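# Sort faulty pump bottles into the grey tray

## Task

Among five empty pump bottles, one or two have a faulty pump whose head stays down after being pressed. Place every faulty bottle in the grey tray and leave every good bottle standing upright on the table outside the tray. Nothing may rely on the robot to stay in place at the end. Finish with both grippers open and withdrawn, and everything must settle quickly afterwards.

## Robot and tools

Robot: two arms, left_arm and right_arm, each with a parallel two-finger gripper. The fingers point along the gripper's own +z axis and close along its x axis. The reported end_effector_position is the point midway between the finger pads; the fingertips extend 17.5 mm past it. Turning the gripper without moving it rotates it about that point.

Frame: a single scene frame shared by both arms. The origin lies on the table surface midway between the arm bases, +x points out across the table, +z points up, and left_arm sits on the +y side. The names left and right refer to arms only, not to image sides. Printed hand positions can be a little off, especially when an arm reaches far.

The row: every command that moves something uses a row of 20 plain numbers covering both arms, even if only one moves. Order: left x, y, z (metres), left qw, qx, qy, qz (unit quaternion, w first), left gripper position, force_limit, speed; then the same ten for the right arm. The seven pose numbers are an absolute target pose for that gripper in the scene frame, not an offset. Gripper numbers all lie in [-1, 1]. position: +1 is fully open (50 mm gap), about -0.65 is pads touching, -1 means close until an object blocks the fingers. force_limit: per-pad force, about 20 N at -1, 102 N at 0, 185 N at +1 (actual grip may be up to roughly 17 % above). speed: rate of gap change, 20 mm/s at -1, 85 at 0, 150 at +1. A 0 in these slots is a real command, so to leave a gripper unchanged repeat its previous three numbers. To keep an arm still, resend its full last reported pose plus its gripper numbers; to hold an orientation, resend the same target quaternion every time rather than the drifting reported one. Any target more than 0.6 m from that arm's last reported position along any gripper axis is refused outright.

Tools:
- execute_actions {"actions": [...], "pictures": bool}. An empty list just returns the state. One action {"rows": [[20 numbers], ...], "steps": n} runs up to 15 control steps of 1/30 s, one row per step, the last row repeated if rows run out (default 15 steps). One wait {"steps": n} (up to 300) lets time pass, counted from the previous result.
- move {"target": [20 numbers], "speed": m/s from 0.002 to 0.5, default 0.25; rotation up to twice that in rad/s}. Both grippers travel in straight lines toward their targets and finish together, in 0.5 to 10 s; longer paths are cut off at 10 s. Gripper numbers are sent at the start. Paths ignore obstacles and the other arm. Hands lag and may overshoot the nominal speed near full extension.
- wait {"seconds": 0 to 10}: lets the simulation run with no new command.
- zoom_image {"camera", "region": [x0, y0, x1, y1]}: enlarged crop (max 504 x 504 px) of the latest image from cam_head_left, cam_head_right, cam_high, cam_low, cam_left_wrist or cam_right_wrist; pixel (0,0) is top-left.


Motion limits: each control step the commanded pose is clipped to 70 mm and 16 degrees from the measured pose, and inverse kinematics favours position over orientation. After an action ends an arm only continues up to that clipped pose, so long moves via execute_actions need several calls; check the reported pose. Joints are speed- and acceleration-limited.

Reading results: the state line gives each gripper's position and quaternion. object_status: 0 moving, 1 blocked while opening, 2 blocked while closing (object held), 3 reached the requested opening or pads met (usually nothing held). After sending -1 to grip, confirm status 2. Fingers stay put until the position number changes by at least 0.01; only then do new force_limit and speed apply, so open first to regrip more gently. position_measured in counts converts to opening as (250 - counts) x 0.202 mm. A "Hand target" line shows where the controller is driving each gripper. "pose unreachable" means the clearance check altered or blocked that arm's command; HELD marks steps where the row was not applied. The move line reports how it ended (done, off_target, moving, held, fault), which limits acted (paced = target clipped; held = steps blocked, after which the arm may dash), and each gripper's distance from target. MOTOR HOT appears from 60 °C; at 75 °C the arm goes limp (OVER-TEMPERATURE FAULT).

Cautions: contact torque reaching a joint's load limit (51.3 N m on the four base joints, 32.3 N m on forearm roll, wrist pitch, wrist roll, held weight included) halts that arm for 10 s. Faster moves and targets deeper past a contact press harder, and a blocked arm keeps pushing. Never let the arms collide or press each other. Do not drop, slam or knock anything, and never push an object off the table. Occasional external tugs may disturb held or loose items. To test a pump, press its head down gently and see whether it rises again. Before ending, release, lift clear, and make sure every bottle stands on its own.

Each tool is called in YAML: its name, and indented under it one key for each argument.

## Session

execute_actions:
  actions: []

Scene clock: 0.00 s of 5100.00 s.
left_arm: end_effector_position=(+0.5118, -0.0208, +0.2003) position_measured=3 object_status=3 end_effector_quat_wxyz=(+0.284, +0.766, -0.161, +0.553) | right_arm: end_effector_position=(+0.4479, -0.1909, +0.1812) position_measured=3 object_status=3 end_effector_quat_wxyz=(+0.002, +0.630, +0.777, +0.000)
Joint positions: left_arm=[ 0.941  1.004 -0.999  2.312 -0.367 -1.492  1.06 ] | right_arm=[-0.058  0.431  0.001  1.654  0.002  1.053  1.513]
Joint velocities: left_arm=[ 0.001 -0.    -0.001 -0.     0.    -0.001 -0.   ] | right_arm=[ 0.     0.001  0.     0.    -0.    -0.     0.001]
Motor temperatures (°C, as the motors report them): left_arm=[27 26 27 30 31 27 34] | right_arm=[25 25 24 26 33 32 42]
Hand target (left_arm): +0.512, -0.021, +0.200; +0.284, +0.766, -0.161, +0.553
Hand target (right_arm): +0.448, -0.191, +0.181; +0.002, +0.630, +0.777, +0.000
camera_calibration (this result's frames):
cam_left_wrist: T_world_to_cam=[[0.358678, 0.0389705, 0.932648, -0.365467], [-0.536702, -0.80886, 0.240203, 0.248372], [0.763742, -0.586709, -0.269205, -0.184314], [0, 0, 0, 1]] pos_world=[0.405155, 0.107002, 0.231574]

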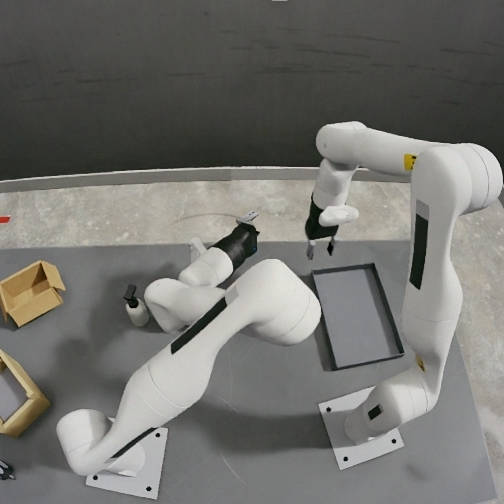

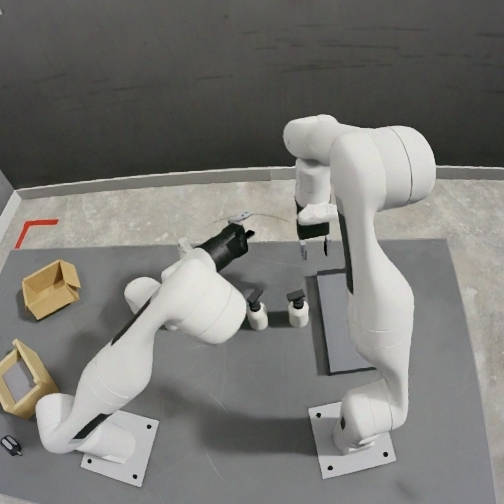

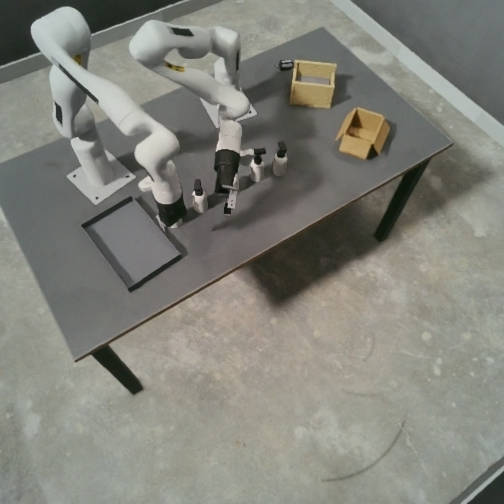

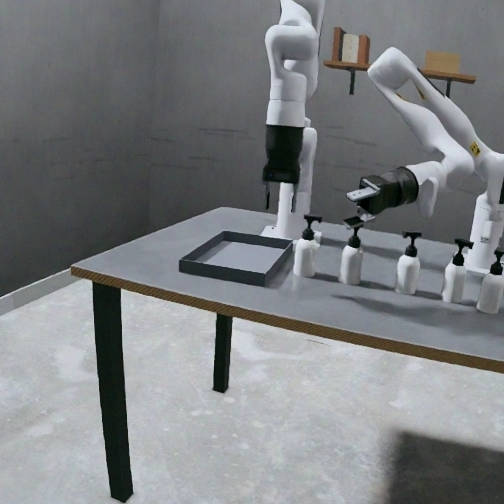

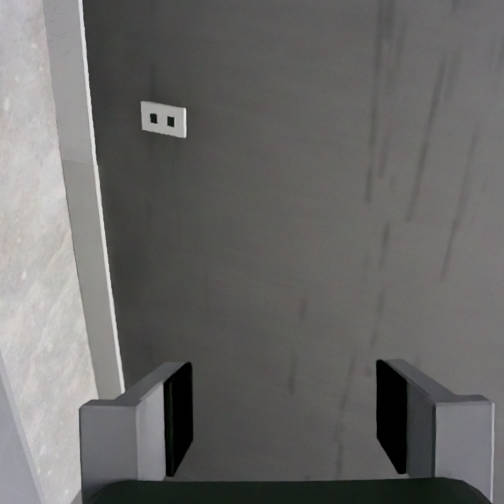

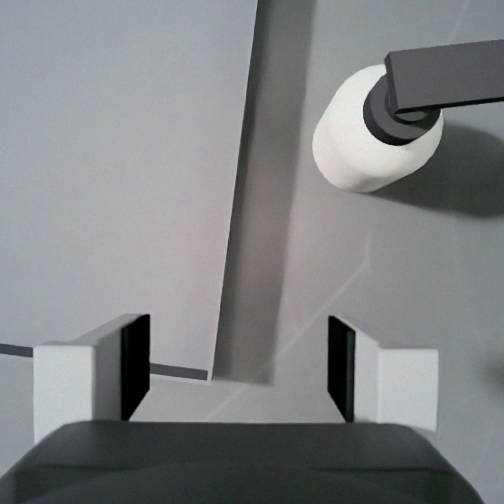

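move:
  target: [0.5,0.0,0.33,0.284,0.766,-0.161,0.553,-1,0,0,0.42,-0.2,0.24,0,0.63,0.777,0,-1,0,0]
  speed: 0.15

Scene clock: 4.73 s of 5100.00 s.
left_arm: end_effector_position=(+0.5002, -0.0002, +0.3295) position_measured=253 object_status=3 end_effector_quat_wxyz=(+0.284, +0.766, -0.161, +0.553) | right_arm: end_effector_position=(+0.4198, -0.2001, +0.2400) position_measured=253 object_status=3 end_effector_quat_wxyz=(-0.000, +0.630, +0.777, -0.000)
Joint positions: left_arm=[ 1.099  0.603 -1.241  2.285 -0.7   -1.175  1.121] | right_arm=[-0.054  0.31   0.003  1.634 -0.001  1.198  1.519]
Joint velocities: left_arm=[ 0.005 -0.004 -0.001 -0.    -0.001  0.002  0.001] | right_arm=[ 0.    -0.001  0.     0.     0.     0.001 -0.   ]
Motor temperatures (°C, as the motors report them): left_arm=[27 26 27 30 31 27 34] | right_arm=[25 25 24 26 33 32 42]
Hand target (left_arm): +0.500, -0.000, +0.330; +0.284, +0.766, -0.161, +0.553
Hand target (right_arm): +0.420, -0.200, +0.240; -0.000, +0.630, +0.777, -0.000
Off the commanded pose (left_arm): 0.001 m, 0 deg.
Off the commanded pose (right_arm): 0.000 m, 0 deg.
After step 90, 0.27 s passed at rest.
move: done
camera_calibration (this result's frames):
cam_left_wrist: T_world_to_cam=[[0.358902, 0.0392807, 0.932548, -0.482698], [-0.536171, -0.809143, 0.240434, 0.227406], [0.764009, -0.586298, -0.269342, -0.128686], [0, 0, 0, 1]] pos_world=[0.393487, 0.127517, 0.360803]
cam_right_wrist: T_world_to_cam=[[-0.212312, 0.976721, 0.0306428, 0.270776], [0.977177, 0.21198, 0.0137464, -0.345076], [0.00693078, 0.0328619, -0.999436, 0.406776], [0, 0, 0, 1]] pos_world=[0.39187, -0.204691, 0.402992]

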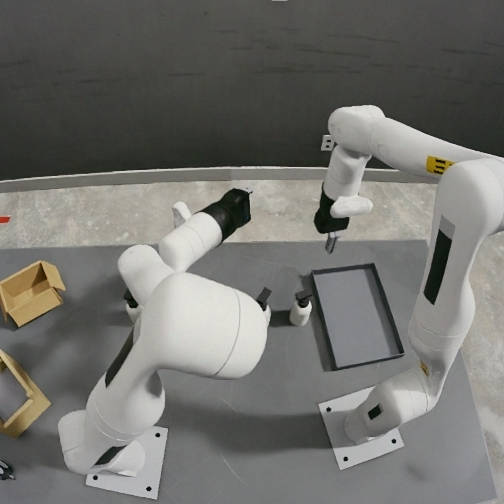

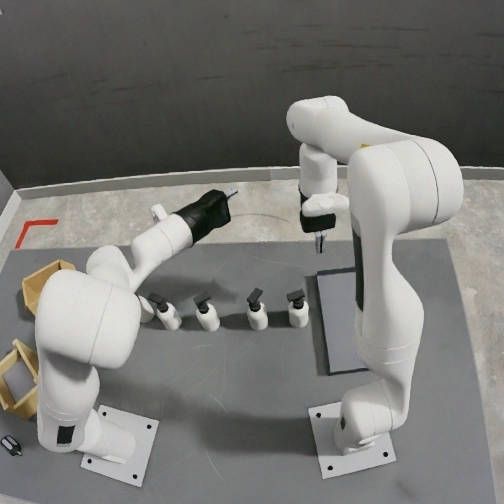

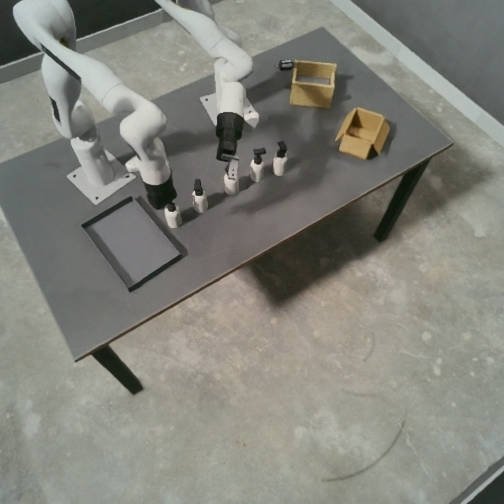

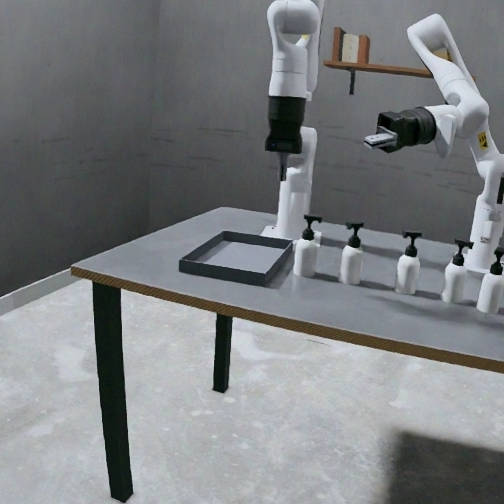

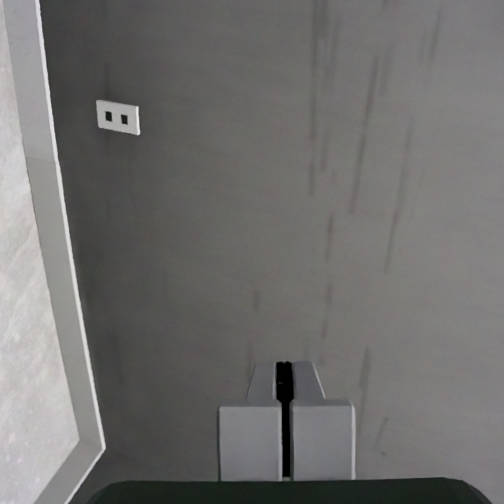

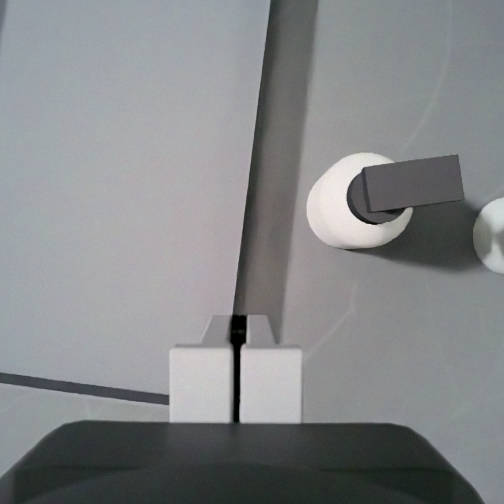

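move:
  target: [0.4,0.33,0.33,0,0.63,0.777,0,-1,0,0,0.356,-0.148,0.2,0,0.63,0.777,0,-1,0,0]
  speed: 0.2

Scene clock: 14.90 s of 5100.00 s.
left_arm: end_effector_position=(+0.4001, +0.3288, +0.3306) position_measured=253 object_status=3 end_effector_quat_wxyz=(+0.001, +0.631, +0.776, -0.002) | right_arm: end_effector_position=(+0.3561, -0.1478, +0.1998) position_measured=253 object_status=3 end_effector_quat_wxyz=(-0.000, +0.630, +0.777, +0.000)
Joint positions: left_arm=[ 0.382  0.509 -1.129  1.284  0.459  1.621  1.253] | right_arm=[-0.191  0.252 -0.048  1.857  0.013  1.032  1.326]
Joint velocities: left_arm=[-0.019  0.01  -0.002 -0.007  0.003  0.007 -0.001] | right_arm=[-0.    -0.    -0.001  0.001 -0.001 -0.001 -0.   ]
Motor temperatures (°C, as the motors report them): left_arm=[27 26 27 30 31 27 34] | right_arm=[25 25 24 26 33 32 42]
Hand target (left_arm): +0.400, +0.330, +0.330; +0.000, +0.630, +0.776, -0.002
Hand target (right_arm): +0.356, -0.148, +0.200; -0.000, +0.630, +0.777, +0.000
Off the commanded pose (left_arm): 0.001 m, 0 deg.
Off the commanded pose (right_arm): 0.000 m, 0 deg.
After step 90, 0.73 s passed at rest.
move: done
camera_calibration (this result's frames):
cam_left_wrist: T_world_to_cam=[[-0.196008, 0.97983, -0.0389079, -0.226828], [0.980145, 0.194552, -0.0382744, -0.404847], [-0.0299328, -0.0456375, -0.99851, 0.521956], [0, 0, 0, 1]] pos_world=[0.367972, 0.324837, 0.496857]
cam_right_wrist: T_world_to_cam=[[-0.212786, 0.976586, 0.0316615, 0.20728], [0.977074, 0.212437, 0.014048, -0.293372], [0.00699299, 0.0339248, -0.9994, 0.365498], [0, 0, 0, 1]] pos_world=[0.328197, -0.152503, 0.362837]

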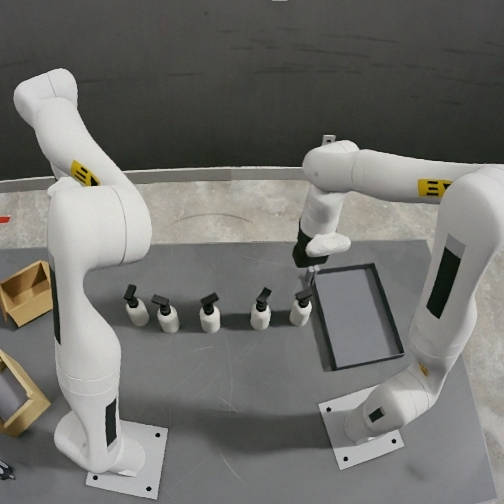

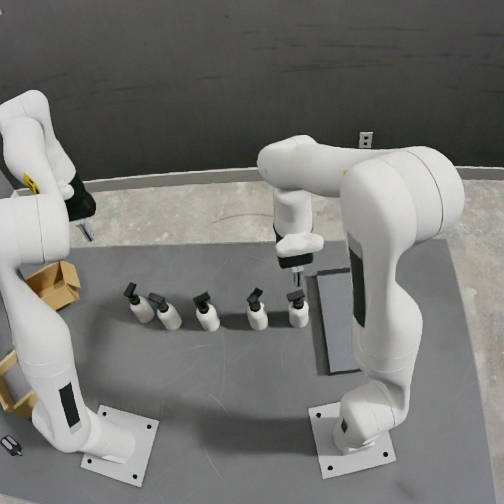

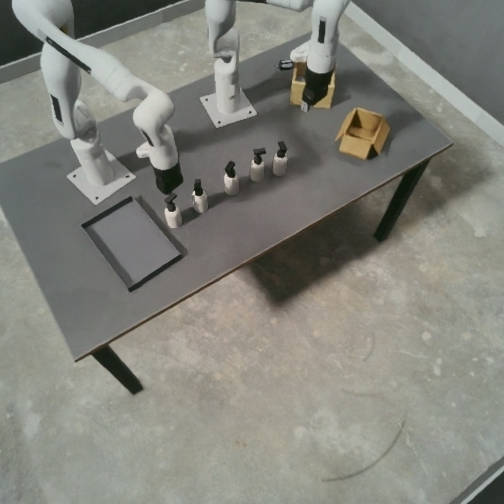

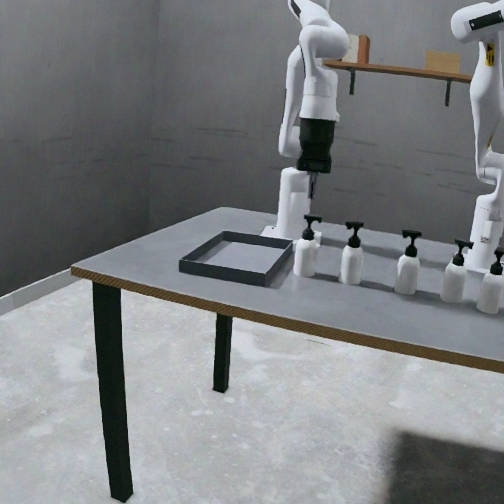

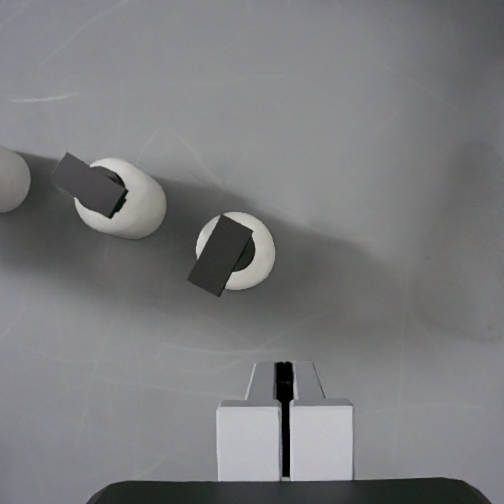

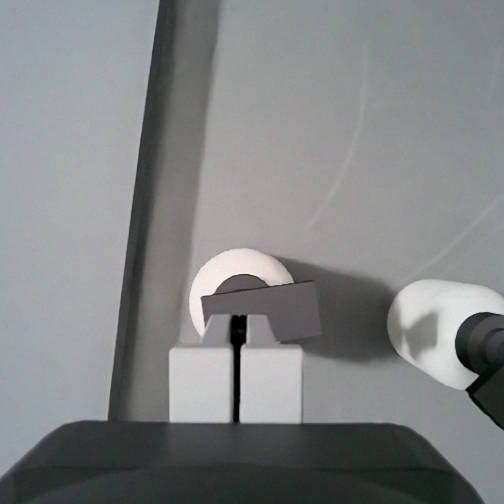

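move:
  target: [0.338,0.222,0.19,0,0.63,0.777,0,-1,0,0,0.356,-0.147,0.141,0,0.63,0.777,0,-1,0,0]
  speed: 0.12

Scene clock: 26.40 s of 5100.00 s.
left_arm: end_effector_position=(+0.3375, +0.2227, +0.1903) position_measured=253 object_status=3 end_effector_quat_wxyz=(-0.000, +0.630, +0.777, +0.001) | right_arm: end_effector_position=(+0.3575, -0.1463, +0.1437) position_measured=253 object_status=3 end_effector_quat_wxyz=(+0.001, +0.630, +0.777, +0.003)
Joint positions: left_arm=[ 0.77   0.513 -1.139  1.797  0.506  1.163  1.394] | right_arm=[-0.195  0.335 -0.049  1.955  0.022  0.845  1.316]
Joint velocities: left_arm=[ 0.006  0.001  0.001  0.003  0.001 -0.003  0.002] | right_arm=[-0.    -0.002  0.     0.001 -0.001 -0.001  0.   ]
Motor temperatures (°C, as the motors report them): left_arm=[27 26 27 30 31 27 34] | right_arm=[25 25 24 26 33 32 42]
Hand target (left_arm): +0.337, +0.222, +0.190; -0.000, +0.630, +0.777, +0.001
Hand target (right_arm): +0.356, -0.147, +0.141; -0.000, +0.630, +0.777, +0.000
Off the commanded pose (left_arm): 0.001 m, 0 deg.
Off the commanded pose (right_arm): 0.003 m, 0 deg.
After step 90, 6.53 s passed at rest.
move: done
camera_calibration (this result's frames):
cam_left_wrist: T_world_to_cam=[[-0.199004, 0.979382, -0.0347621, -0.140209], [0.979589, 0.19777, -0.0359476, -0.329149], [-0.0283315, -0.0412063, -0.998749, 0.37366], [0, 0, 0, 1]] pos_world=[0.305115, 0.217811, 0.356486]
cam_right_wrist: T_world_to_cam=[[-0.212855, 0.976563, 0.0318913, 0.207965], [0.977003, 0.212303, 0.0198283, -0.295089], [0.012593, 0.0353785, -0.999295, 0.307561], [0, 0, 0, 1]] pos_world=[0.328696, -0.151323, 0.306563]

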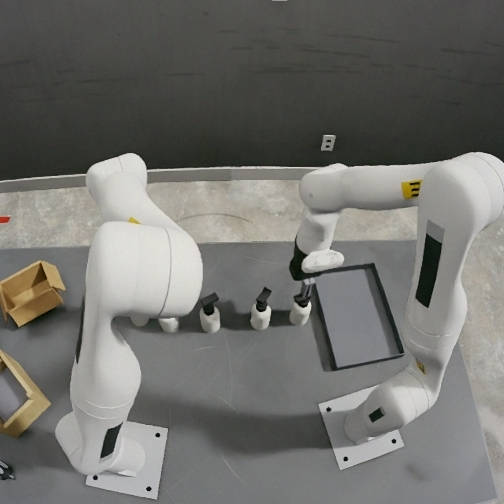

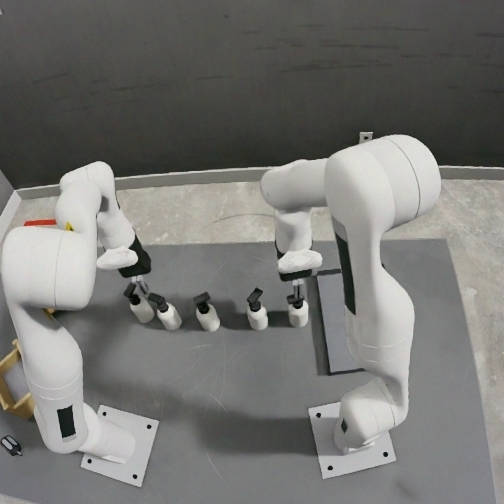

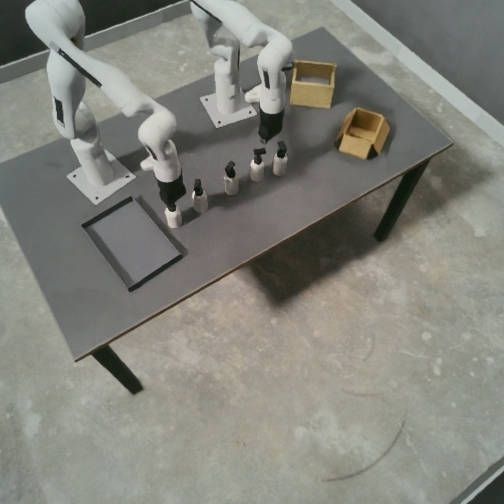

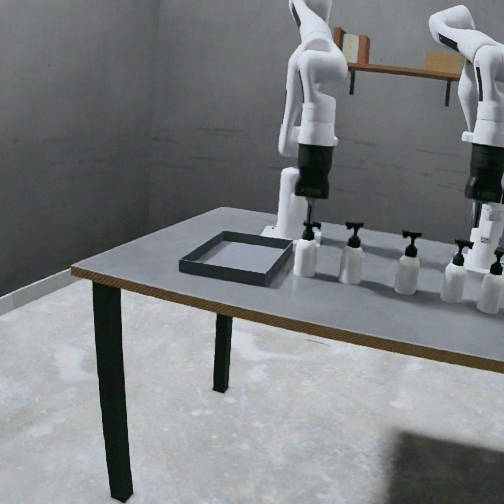

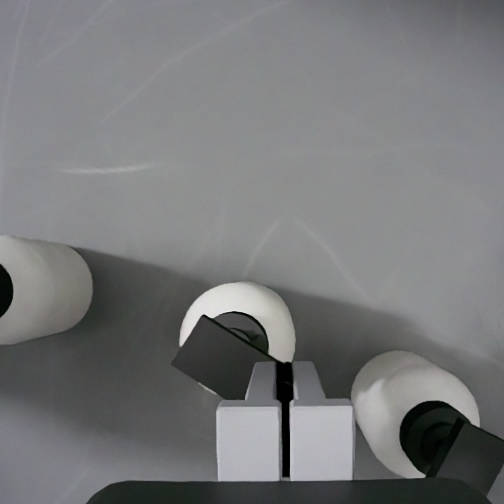

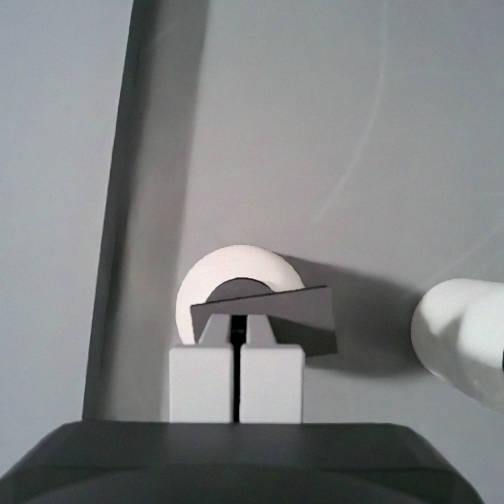

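move:
  target: [0.331,0.208,0.185,0,0.63,0.777,0,-1,0,0,0.356,-0.147,0.19,0,0.63,0.777,0,-1,0,0]
  speed: 0.15

move:
  target: [0.331,0.208,0.185,0,0.63,0.777,0,-1,0,0,0.348,-0.032,0.2,0,0.63,0.777,0,-1,0,0]

Scene clock: 37.07 s of 5100.00 s.
left_arm: end_effector_position=(+0.3310, +0.2081, +0.1850) position_measured=253 object_status=3 end_effector_quat_wxyz=(-0.000, +0.630, +0.777, +0.000) | right_arm: end_effector_position=(+0.3558, -0.1471, +0.1899) position_measured=253 object_status=3 end_effector_quat_wxyz=(-0.000, +0.630, +0.777, -0.000)
Joint positions: left_arm=[ 0.811  0.514 -1.14   1.817  0.513  1.146  1.424] | right_arm=[-0.194  0.266 -0.048  1.876  0.015  1.001  1.322]
Joint velocities: left_arm=[ 0.001 -0.    -0.     0.    -0.002  0.     0.001] | right_arm=[ 0.    -0.003 -0.    -0.002 -0.     0.002 -0.   ]
Motor temperatures (°C, as the motors report them): left_arm=[27 27 27 30 31 27 34] | right_arm=[25 25 24 26 33 32 42]
Hand target (left_arm): +0.331, +0.208, +0.185; -0.000, +0.630, +0.777, +0.000
Hand target (right_arm): +0.356, -0.147, +0.190; +0.000, +0.630, +0.777, -0.000
Off the commanded pose (left_arm): 0.000 m, 0 deg.
Off the commanded pose (right_arm): 0.000 m, 0 deg.
After step 90, 6.83 s passed at rest.
move: done
camera_calibration (this result's frames):
cam_left_wrist: T_world_to_cam=[[-0.198857, 0.979372, -0.0358635, -0.127295], [0.97961, 0.197569, -0.0364804, -0.320013], [-0.0286424, -0.0423866, -0.998691, 0.367938], [0, 0, 0, 1]] pos_world=[0.298713, 0.20349, 0.351217]
cam_right_wrist: T_world_to_cam=[[-0.212366, 0.976714, 0.0304989, 0.206993], [0.977166, 0.212039, 0.0136149, -0.293065], [0.00683094, 0.0326939, -0.999442, 0.355488], [0, 0, 0, 1]] pos_world=[0.327903, -0.151654, 0.352967]

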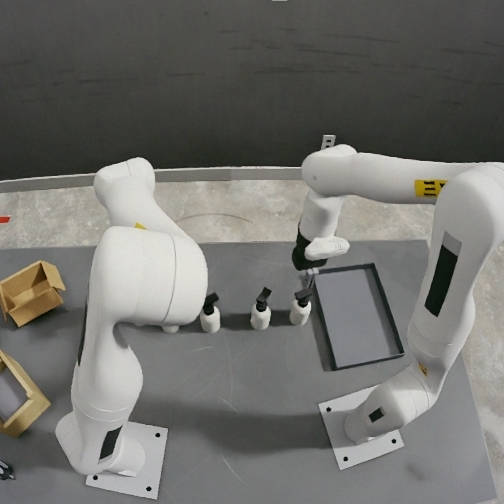

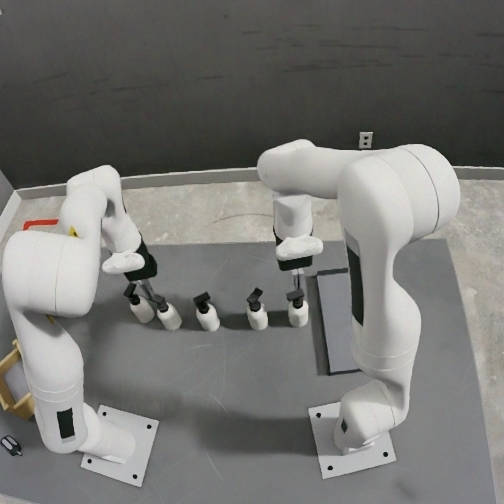

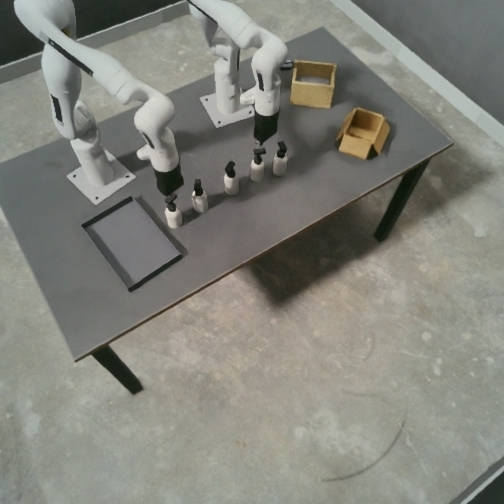

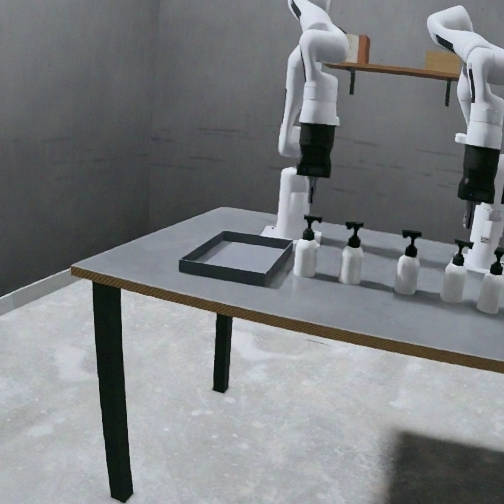

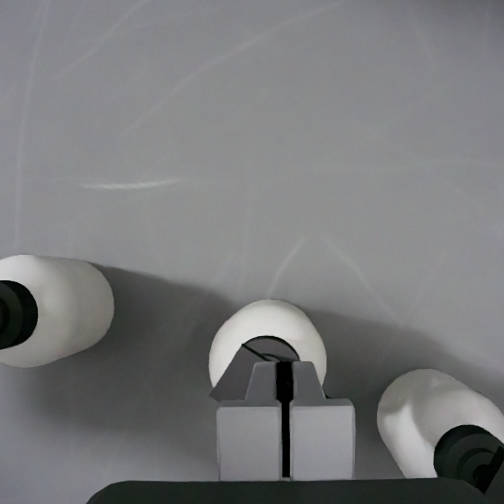

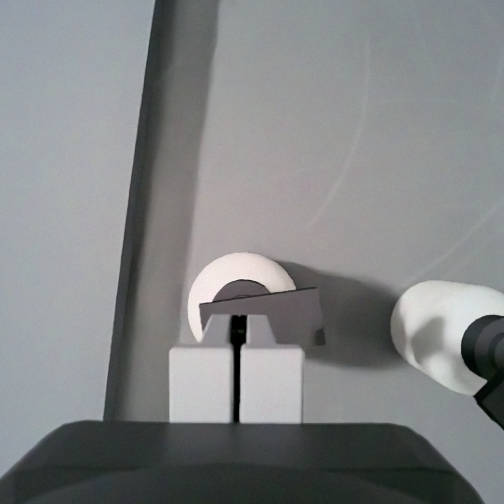

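Scene clock: 38.00 s of 5100.00 s.
left_arm: end_effector_position=(+0.3310, +0.2080, +0.1850) position_measured=253 object_status=3 end_effector_quat_wxyz=(+0.000, +0.630, +0.777, +0.000) | right_arm: end_effector_position=(+0.3479, -0.0319, +0.2004) position_measured=253 object_status=3 end_effector_quat_wxyz=(-0.000, +0.630, +0.776, +0.001)
Joint positions: left_arm=[ 0.812  0.514 -1.139  1.817  0.513  1.146  1.424] | right_arm=[-0.408  0.357 -0.106  1.703  0.041  1.082  1.043]
Joint velocities: left_arm=[-0.    -0.     0.001 -0.     0.    -0.001  0.   ] | right_arm=[-0.007  0.007 -0.005 -0.004  0.003  0.002 -0.005]
Motor temperatures (°C, as the motors report them): left_arm=[27 27 27 30 31 27 34] | right_arm=[25 25 24 26 33 32 42]
Hand target (left_arm): +0.331, +0.208, +0.185; -0.000, +0.630, +0.777, +0.000
Hand target (right_arm): +0.348, -0.032, +0.200; -0.000, +0.630, +0.777, +0.000
Off the commanded pose (left_arm): 0.000 m, 0 deg.
Off the commanded pose (right_arm): 0.000 m, 0 deg.
move: done
camera_calibration (this result's frames):
cam_left_wrist: T_world_to_cam=[[-0.198655, 0.979409, -0.0359797, -0.127211], [0.979649, 0.19736, -0.0365699, -0.319918], [-0.0287159, -0.0425123, -0.998683, 0.367969], [0, 0, 0, 1]] pos_world=[0.298703, 0.203373, 0.351209]
cam_right_wrist: T_world_to_cam=[[-0.211679, 0.976813, 0.0320589, 0.0919267], [0.977311, 0.211307, 0.0145923, -0.31014], [0.00747969, 0.0344204, -0.999379, 0.36199], [0, 0, 0, 1]] pos_world=[0.319855, -0.0367202, 0.363344]

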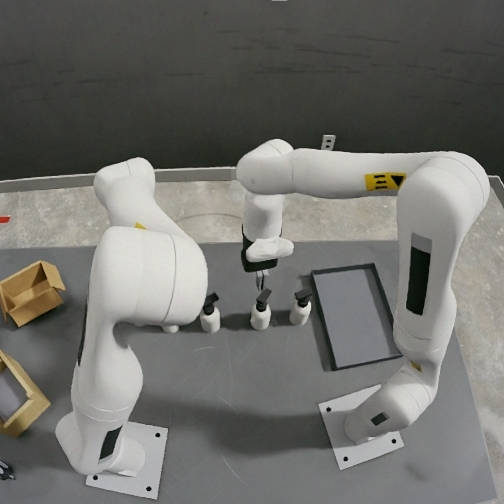

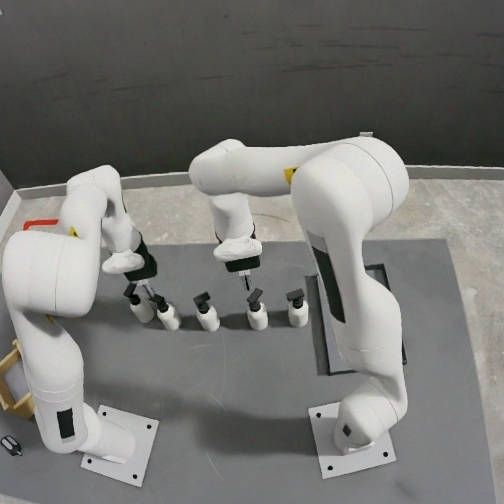

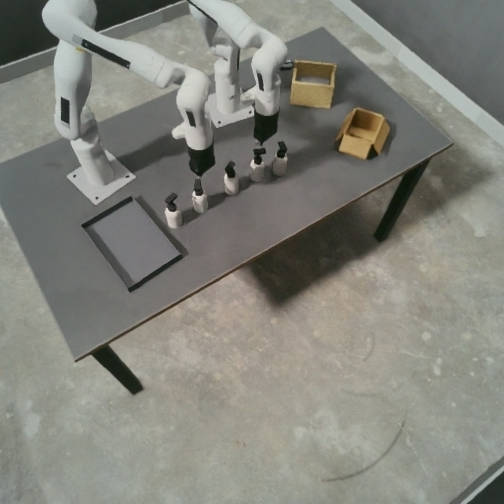

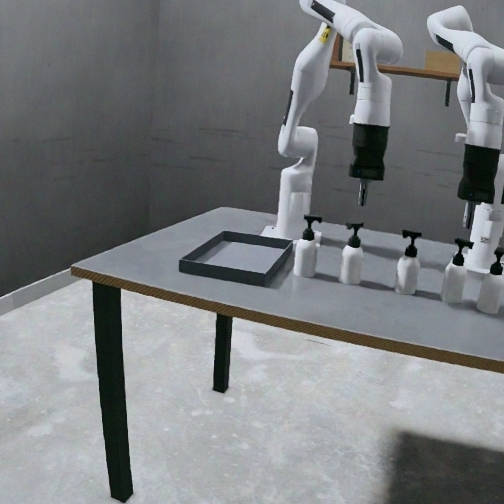

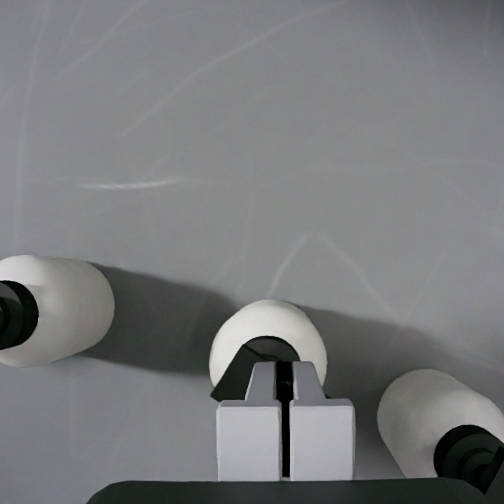

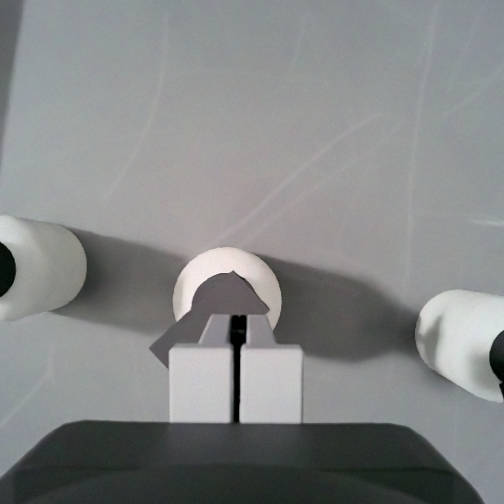

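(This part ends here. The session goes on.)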